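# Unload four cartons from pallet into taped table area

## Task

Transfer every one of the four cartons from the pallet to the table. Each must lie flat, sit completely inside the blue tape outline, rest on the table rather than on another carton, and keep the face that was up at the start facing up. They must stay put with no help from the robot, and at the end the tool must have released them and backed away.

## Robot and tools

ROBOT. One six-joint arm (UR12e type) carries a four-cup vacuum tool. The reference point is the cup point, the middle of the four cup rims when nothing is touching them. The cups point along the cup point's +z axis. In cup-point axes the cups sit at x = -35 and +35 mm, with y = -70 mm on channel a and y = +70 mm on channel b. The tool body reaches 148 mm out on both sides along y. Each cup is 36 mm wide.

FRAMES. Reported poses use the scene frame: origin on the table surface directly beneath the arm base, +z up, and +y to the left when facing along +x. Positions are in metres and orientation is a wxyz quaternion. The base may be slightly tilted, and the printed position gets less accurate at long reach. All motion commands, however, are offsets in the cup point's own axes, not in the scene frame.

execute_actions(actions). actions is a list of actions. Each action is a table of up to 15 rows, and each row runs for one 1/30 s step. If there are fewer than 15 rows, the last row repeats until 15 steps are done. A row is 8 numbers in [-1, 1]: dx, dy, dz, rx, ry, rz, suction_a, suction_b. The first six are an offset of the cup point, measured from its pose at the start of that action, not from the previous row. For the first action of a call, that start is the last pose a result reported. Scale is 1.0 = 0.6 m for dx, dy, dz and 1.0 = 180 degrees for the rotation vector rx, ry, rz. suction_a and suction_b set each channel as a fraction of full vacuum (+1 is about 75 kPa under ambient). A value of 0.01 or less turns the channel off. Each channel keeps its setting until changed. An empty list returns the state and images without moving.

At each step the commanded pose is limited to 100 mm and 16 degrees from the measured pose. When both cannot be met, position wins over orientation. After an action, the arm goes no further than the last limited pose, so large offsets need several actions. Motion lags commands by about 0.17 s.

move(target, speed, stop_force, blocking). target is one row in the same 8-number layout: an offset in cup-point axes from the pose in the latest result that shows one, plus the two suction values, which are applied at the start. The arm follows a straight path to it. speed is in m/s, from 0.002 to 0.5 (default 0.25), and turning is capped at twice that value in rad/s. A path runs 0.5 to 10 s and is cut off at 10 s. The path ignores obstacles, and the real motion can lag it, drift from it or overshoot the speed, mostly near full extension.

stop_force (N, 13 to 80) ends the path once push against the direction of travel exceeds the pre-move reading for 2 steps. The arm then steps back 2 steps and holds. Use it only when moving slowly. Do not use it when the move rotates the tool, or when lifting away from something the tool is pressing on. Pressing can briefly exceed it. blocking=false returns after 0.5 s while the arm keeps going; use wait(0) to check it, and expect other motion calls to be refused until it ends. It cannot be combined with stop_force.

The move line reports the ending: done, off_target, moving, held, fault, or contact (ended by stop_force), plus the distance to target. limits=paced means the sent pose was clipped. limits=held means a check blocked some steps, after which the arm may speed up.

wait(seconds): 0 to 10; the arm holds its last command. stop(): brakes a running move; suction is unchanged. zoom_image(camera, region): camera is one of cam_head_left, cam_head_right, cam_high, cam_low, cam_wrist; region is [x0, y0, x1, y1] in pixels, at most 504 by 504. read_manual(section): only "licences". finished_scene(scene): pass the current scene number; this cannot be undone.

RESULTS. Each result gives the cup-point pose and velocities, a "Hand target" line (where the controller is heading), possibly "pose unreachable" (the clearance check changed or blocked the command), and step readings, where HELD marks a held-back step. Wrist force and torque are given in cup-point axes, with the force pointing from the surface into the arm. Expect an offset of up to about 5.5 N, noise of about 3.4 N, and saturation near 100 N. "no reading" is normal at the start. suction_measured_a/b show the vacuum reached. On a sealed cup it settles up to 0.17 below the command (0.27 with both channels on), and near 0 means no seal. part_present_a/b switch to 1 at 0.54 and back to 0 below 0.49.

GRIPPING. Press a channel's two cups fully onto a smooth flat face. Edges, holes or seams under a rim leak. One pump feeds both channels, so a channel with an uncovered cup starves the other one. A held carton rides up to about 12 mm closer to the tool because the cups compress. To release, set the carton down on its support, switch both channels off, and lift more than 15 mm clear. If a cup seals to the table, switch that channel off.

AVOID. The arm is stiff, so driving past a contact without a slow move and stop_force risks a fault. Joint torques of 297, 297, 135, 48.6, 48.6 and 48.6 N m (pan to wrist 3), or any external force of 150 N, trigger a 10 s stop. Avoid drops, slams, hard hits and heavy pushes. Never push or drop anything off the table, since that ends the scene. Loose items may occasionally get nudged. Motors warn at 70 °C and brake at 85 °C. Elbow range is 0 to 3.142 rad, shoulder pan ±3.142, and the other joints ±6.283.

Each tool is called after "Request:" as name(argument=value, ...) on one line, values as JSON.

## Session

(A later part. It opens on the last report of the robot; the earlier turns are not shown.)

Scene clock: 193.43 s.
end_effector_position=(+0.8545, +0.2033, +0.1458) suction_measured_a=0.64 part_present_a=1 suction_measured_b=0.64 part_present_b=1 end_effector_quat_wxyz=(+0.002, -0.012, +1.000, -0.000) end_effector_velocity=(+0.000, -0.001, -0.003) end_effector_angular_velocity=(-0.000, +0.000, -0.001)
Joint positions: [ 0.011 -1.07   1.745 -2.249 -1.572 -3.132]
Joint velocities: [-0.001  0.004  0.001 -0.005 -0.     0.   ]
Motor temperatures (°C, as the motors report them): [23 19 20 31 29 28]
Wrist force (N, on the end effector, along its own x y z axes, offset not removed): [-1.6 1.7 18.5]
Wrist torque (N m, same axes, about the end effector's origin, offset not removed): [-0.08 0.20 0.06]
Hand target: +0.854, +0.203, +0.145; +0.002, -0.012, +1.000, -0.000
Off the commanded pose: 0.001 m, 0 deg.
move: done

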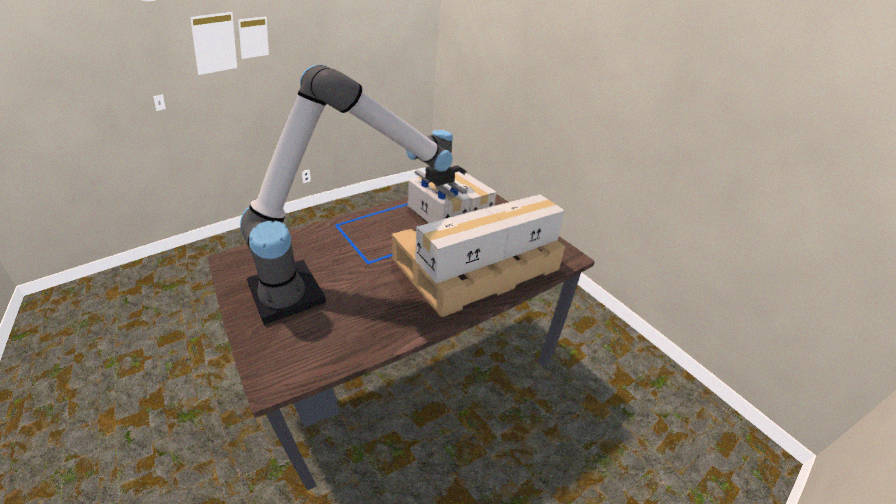

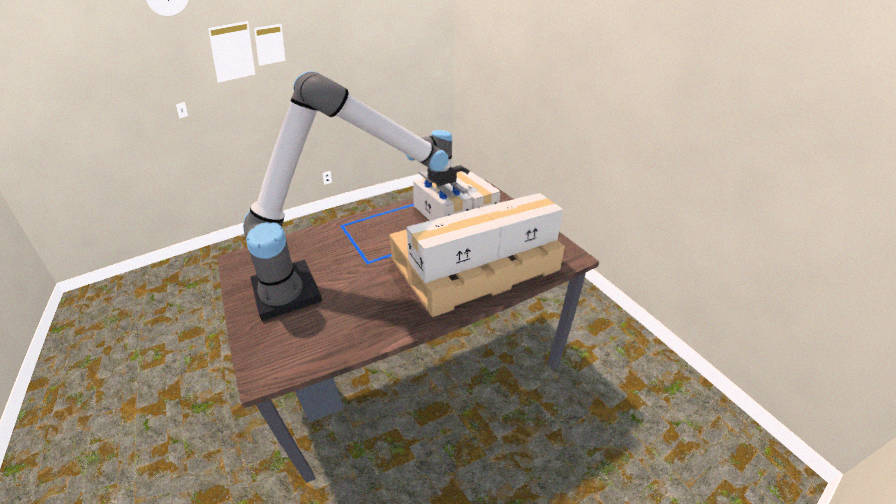

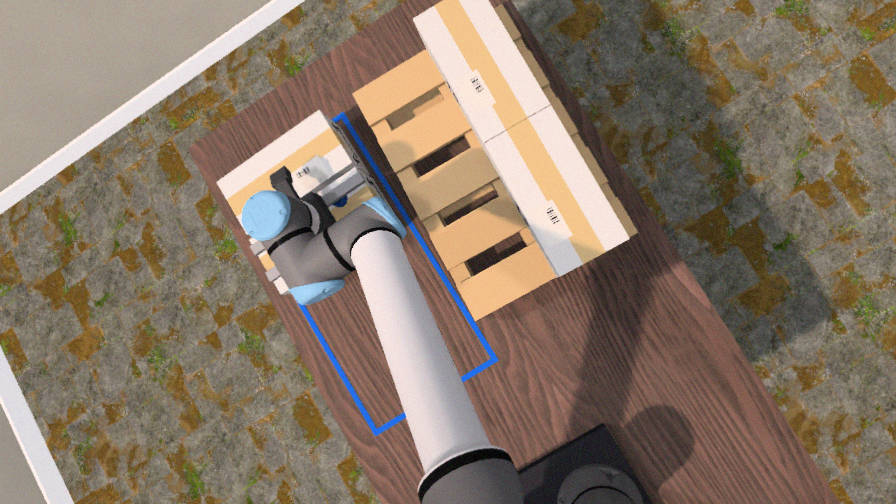

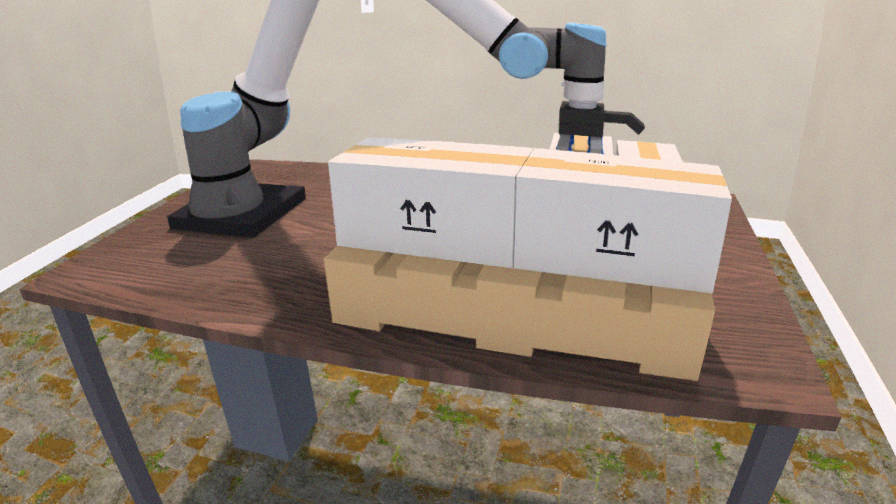

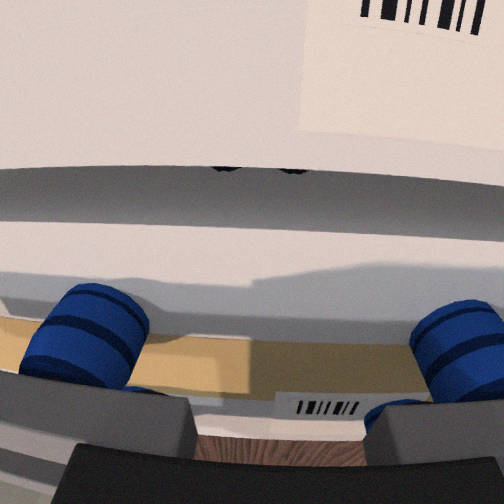

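Request:
move(target=[0,0,0.03,0,0,0,1,1], speed=0.004, stop_force=14)

Request:
execute_actions(actions=[[[0,0,-0.005,0,0,0,0,0],[0,0,-0.005,0,0,0,0,0],[0,0,-0.005,0,0,0,0,0],[0,0,-0.01,0,0,0,0,0],[0,0,-0.01,0,0,0,0,0],[0,0,-0.015,0,0,0,0,0],[0,0,-0.02,0,0,0,0,0]]])

Request:
move(target=[0,0,-0.27,0,0,0,0,0], speed=0.4)

Request:
move(target=[0.394,-0.767,0.03,0,0,0.522,0,0], speed=0.5)

Scene clock: 208.27 s.
end_effector_position=(+0.8546, +0.2034, +0.1373) suction_measured_a=0.64 part_present_a=1 suction_measured_b=0.64 part_present_b=1 end_effector_quat_wxyz=(+0.002, -0.012, +1.000, -0.000) end_effector_velocity=(+0.000, -0.000, +0.001) end_effector_angular_velocity=(-0.000, +0.000, -0.000)
Joint positions: [ 0.011 -1.061  1.749 -2.262 -1.572 -3.132]
Joint velocities: [-0.    -0.001 -0.001  0.003 -0.    -0.   ]
Motor temperatures (°C, as the motors report them): [23 19 20 31 29 28]
Wrist force (N, on the end effector, along its own x y z axes, offset not removed): [11.4 -0.4 -14.9]
Wrist torque (N m, same axes, about the end effector's origin, offset not removed): [-0.74 -0.08 0.03]
Hand target: +0.855, +0.203, +0.138; +0.002, -0.012, +1.000, -0.000
Off the commanded pose: 0.009 m, 0 deg.
move: contact

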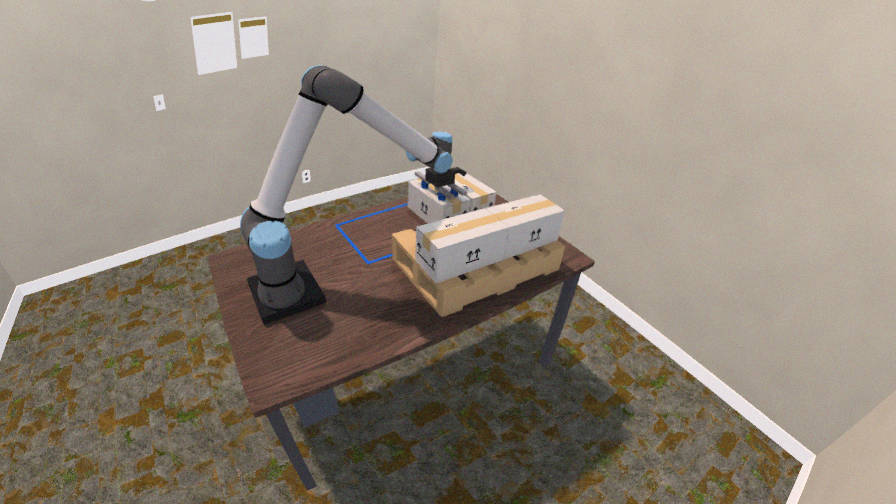

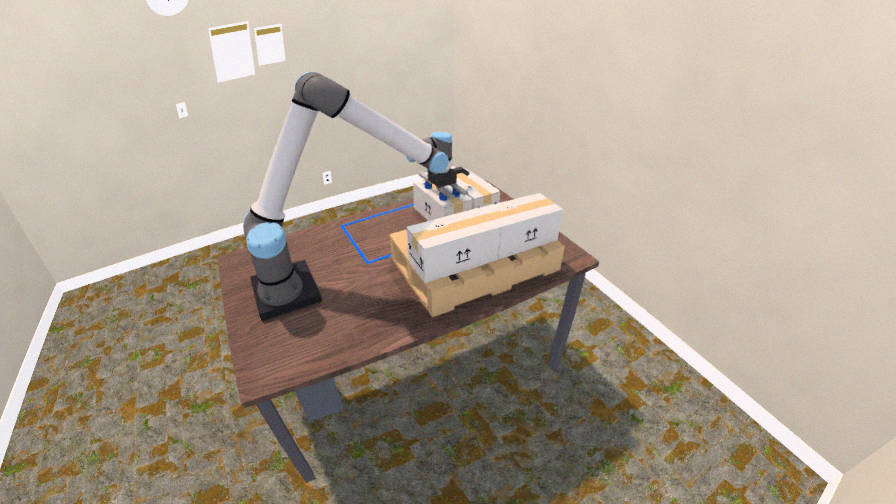

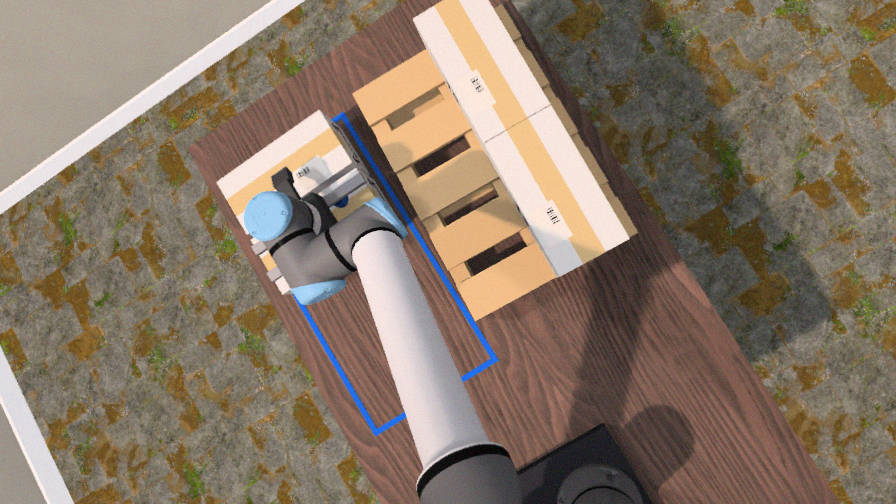

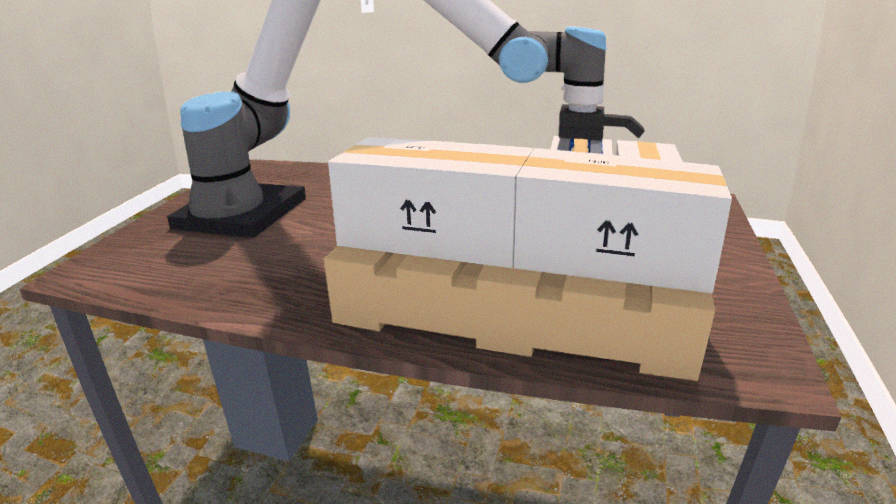

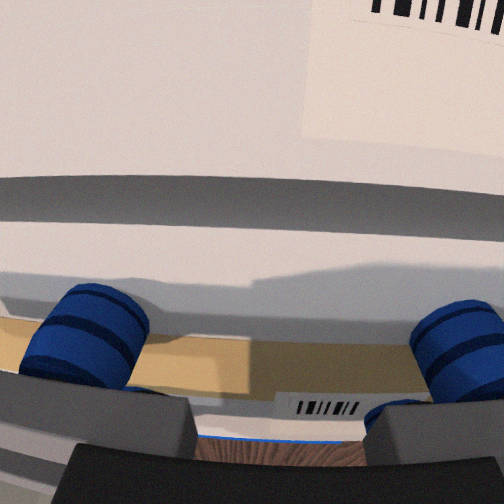

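Scene clock: 208.77 s.
end_effector_position=(+0.8544, +0.2034, +0.1481) suction_measured_a=0.01 part_present_a=0 suction_measured_b=0.01 part_present_b=0 end_effector_quat_wxyz=(+0.002, -0.012, +1.000, -0.000) end_effector_velocity=(+0.000, +0.001, +0.009) end_effector_angular_velocity=(+0.001, -0.001, +0.000)
Joint positions: [ 0.011 -1.073  1.744 -2.245 -1.572 -3.132]
Joint velocities: [ 0.    -0.009 -0.005  0.013  0.001  0.   ]
Motor temperatures (°C, as the motors report them): [23 19 20 31 29 28]
Wrist force (N, on the end effector, along its own x y z axes, offset not removed): [-0.4 -1.5 -9.7]
Wrist torque (N m, same axes, about the end effector's origin, offset not removed): [-0.28 -0.09 -0.05]
Hand target: +0.855, +0.203, +0.149; +0.002, -0.012, +1.000, -0.000
Off the commanded pose: 0.001 m, 0 deg.
Step readings (end_effector_position):
0: (+0.8546, +0.2034, +0.1373)
1: (+0.8545, +0.2034, +0.1373)
2: (+0.8546, +0.2034, +0.1378)
4: (+0.8547, +0.2034, +0.1389)
8: (+0.8545, +0.2034, +0.1428)
15: end_effector_position above

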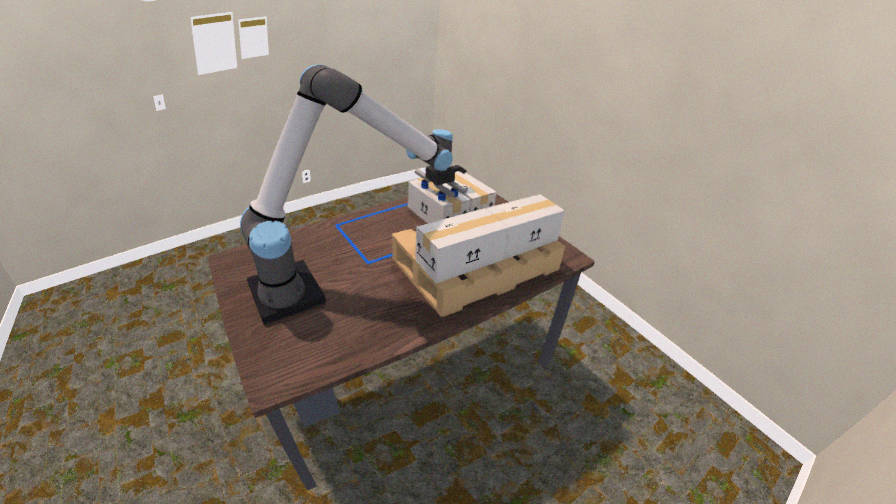

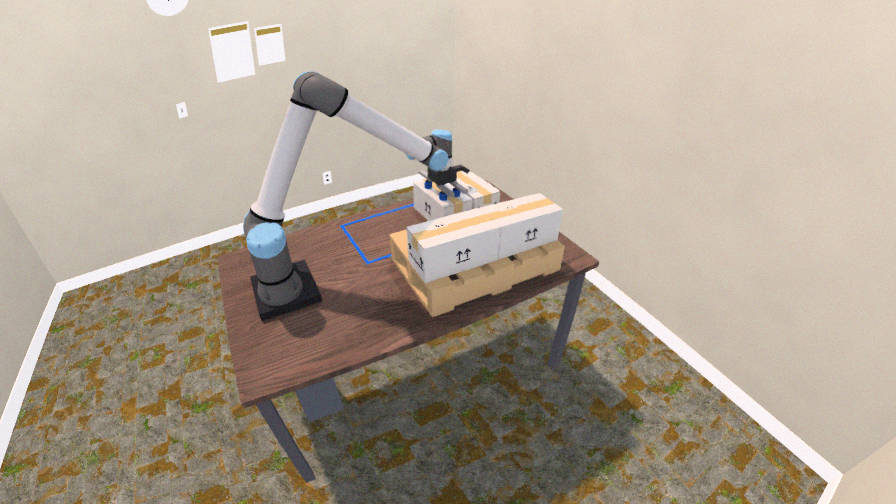

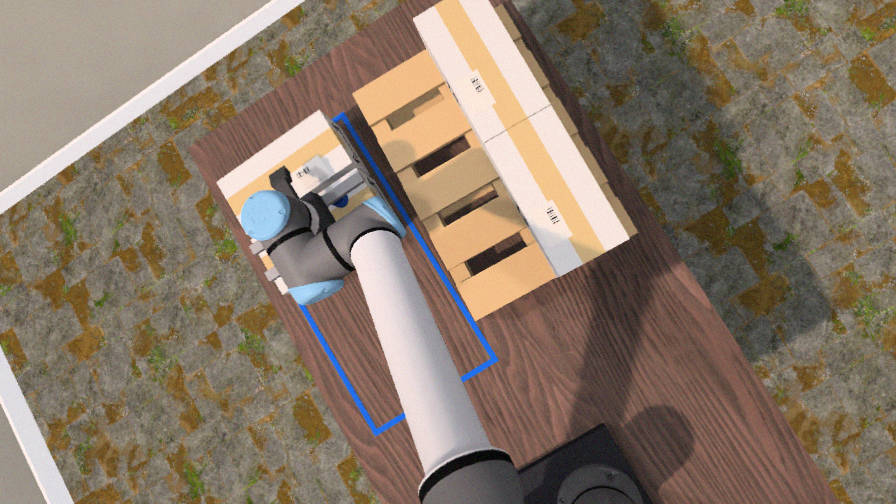

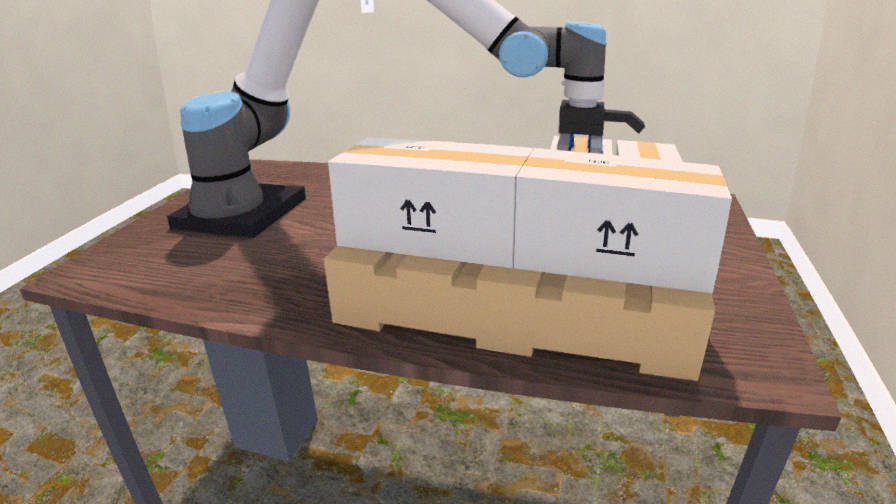

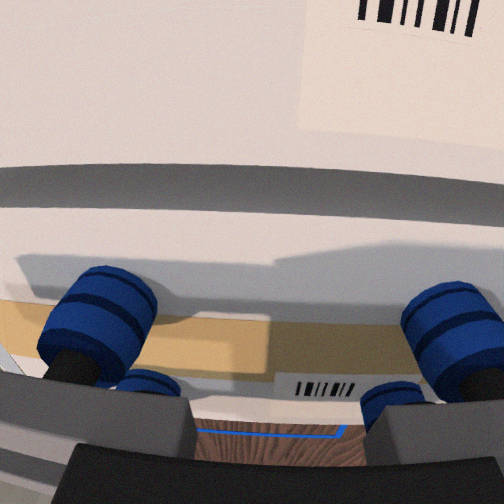

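Scene clock: 209.93 s.
end_effector_position=(+0.8540, +0.2035, +0.3097) suction_measured_a=0.01 part_present_a=0 suction_measured_b=0.01 part_present_b=0 end_effector_quat_wxyz=(+0.002, -0.012, +1.000, -0.000) end_effector_velocity=(+0.000, -0.001, +0.003) end_effector_angular_velocity=(-0.001, +0.001, -0.001)
Joint positions: [ 0.011 -1.21   1.622 -1.986 -1.572 -3.132]
Joint velocities: [-0.001 -0.001 -0.003  0.005 -0.001 -0.   ]
Motor temperatures (°C, as the motors report them): [23 19 20 31 29 28]
Wrist force (N, on the end effector, along its own x y z axes, offset not removed): [-0.8 -1.2 0.1]
Wrist torque (N m, same axes, about the end effector's origin, offset not removed): [-0.17 0.06 0.10]
Hand target: +0.854, +0.203, +0.310; +0.002, -0.012, +1.000, -0.000
Off the commanded pose: 0.000 m, 0 deg.
move: done

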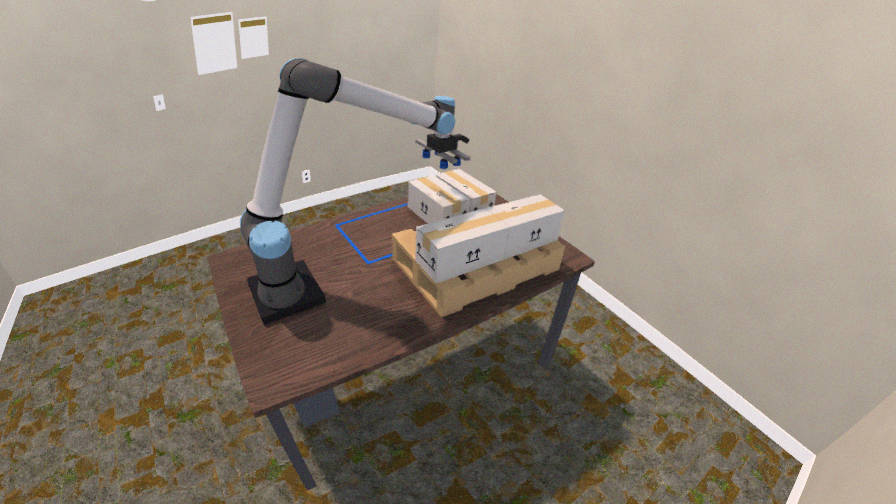

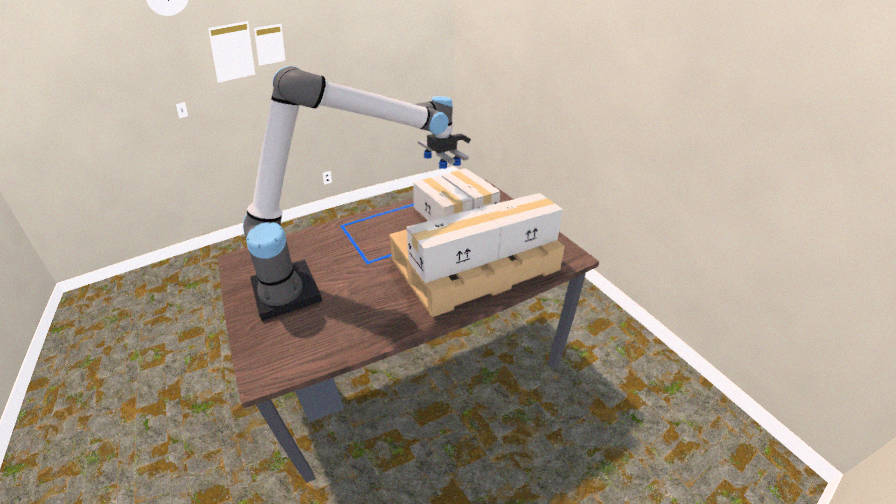

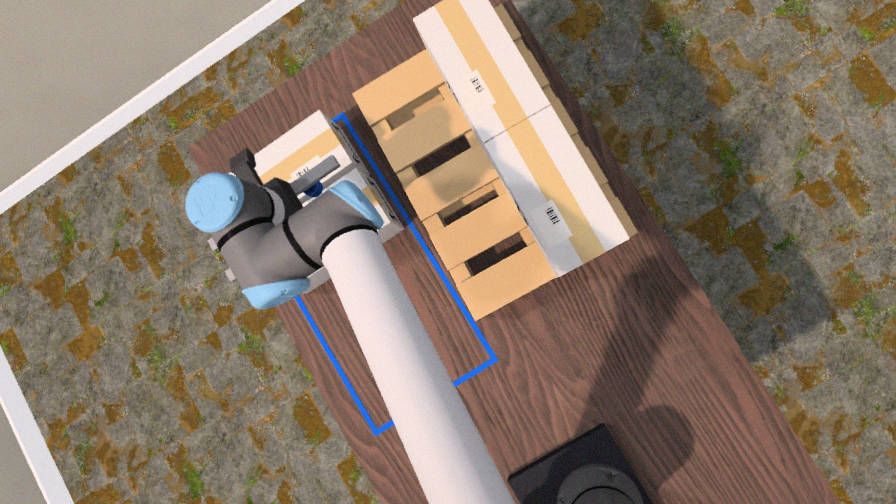

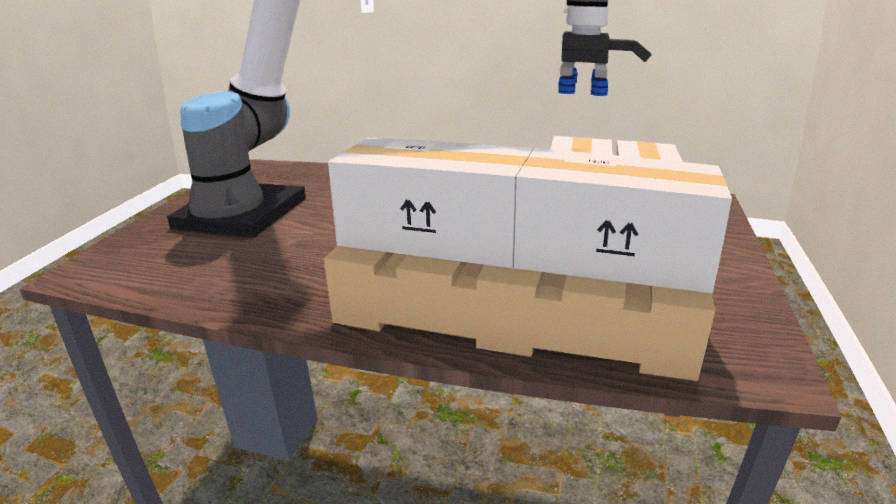

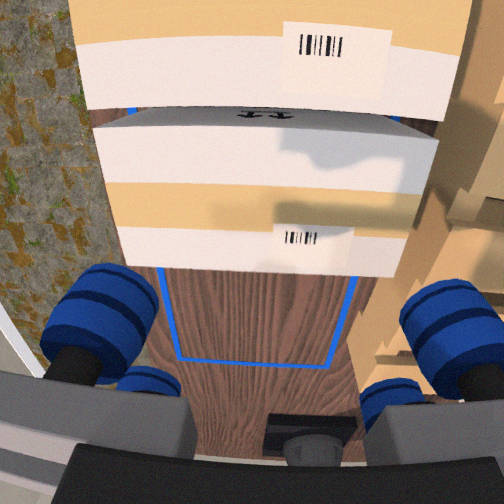

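Scene clock: 212.37 s.
end_effector_position=(+0.6293, -0.2619, +0.2910) suction_measured_a=0.01 part_present_a=0 suction_measured_b=0.01 part_present_b=0 end_effector_quat_wxyz=(+0.001, +0.722, +0.692, +0.001) end_effector_velocity=(-0.001, -0.003, +0.001) end_effector_angular_velocity=(-0.001, -0.001, -0.008)
Joint positions: [-0.676 -1.501  2.023 -2.097 -1.57  -2.18 ]
Joint velocities: [-0.004 -0.001  0.    -0.    -0.     0.004]
Motor temperatures (°C, as the motors report them): [23 19 21 31 29 28]
Wrist force (N, on the end effector, along its own x y z axes, offset not removed): [-0.1 -1.8 -1.0]
Wrist torque (N m, same axes, about the end effector's origin, offset not removed): [-0.25 -0.03 0.03]
Hand target: +0.629, -0.262, +0.291; +0.001, +0.723, +0.691, +0.001
Off the commanded pose: 0.001 m, 0 deg.
move: done

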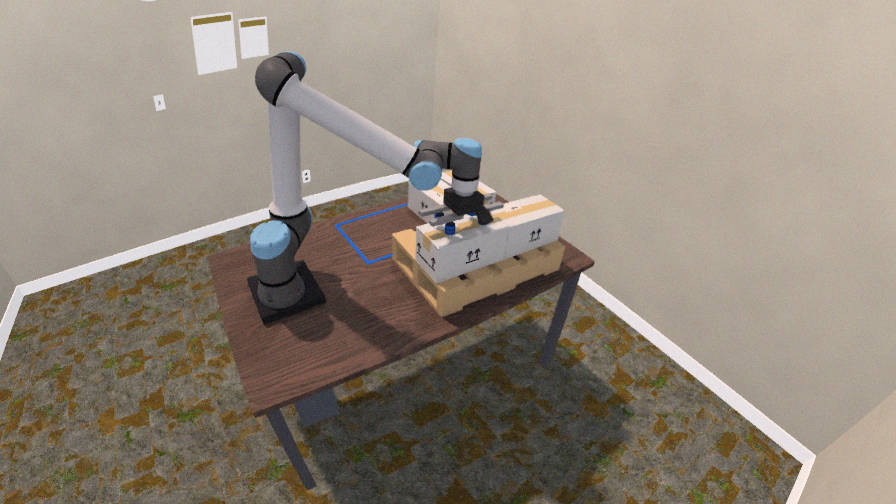

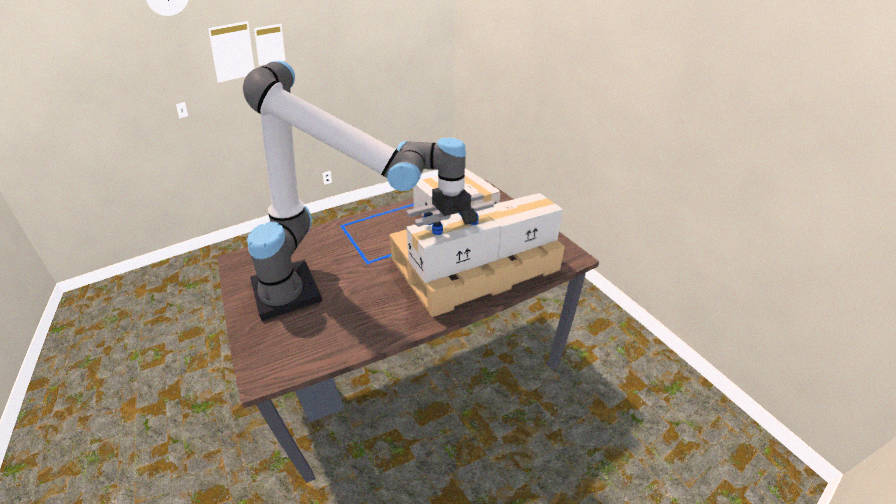

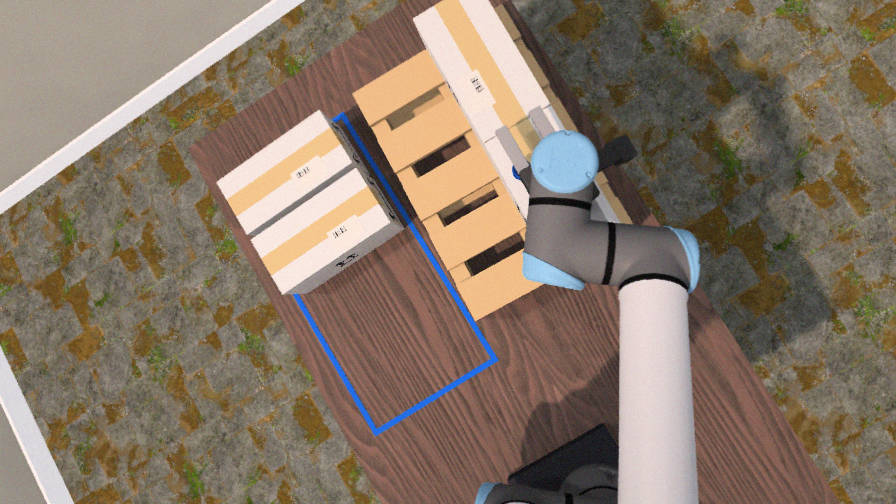

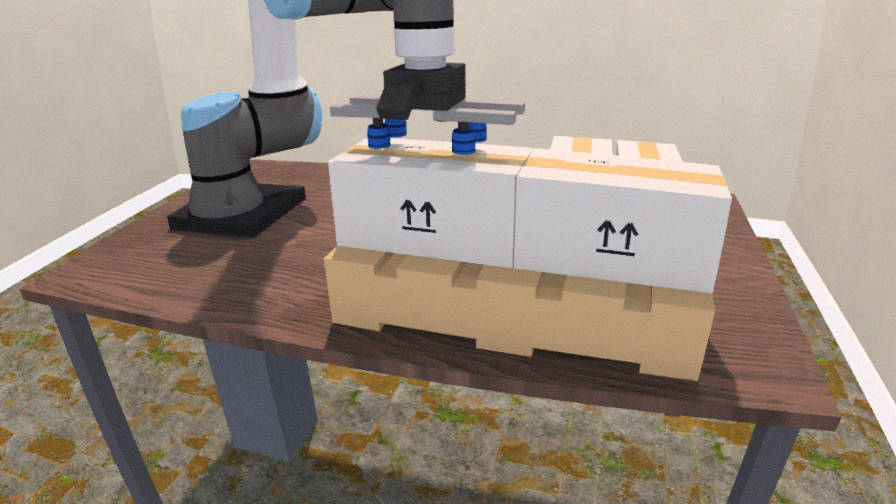

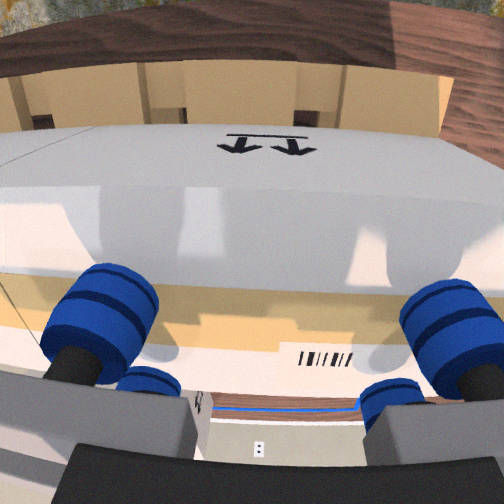

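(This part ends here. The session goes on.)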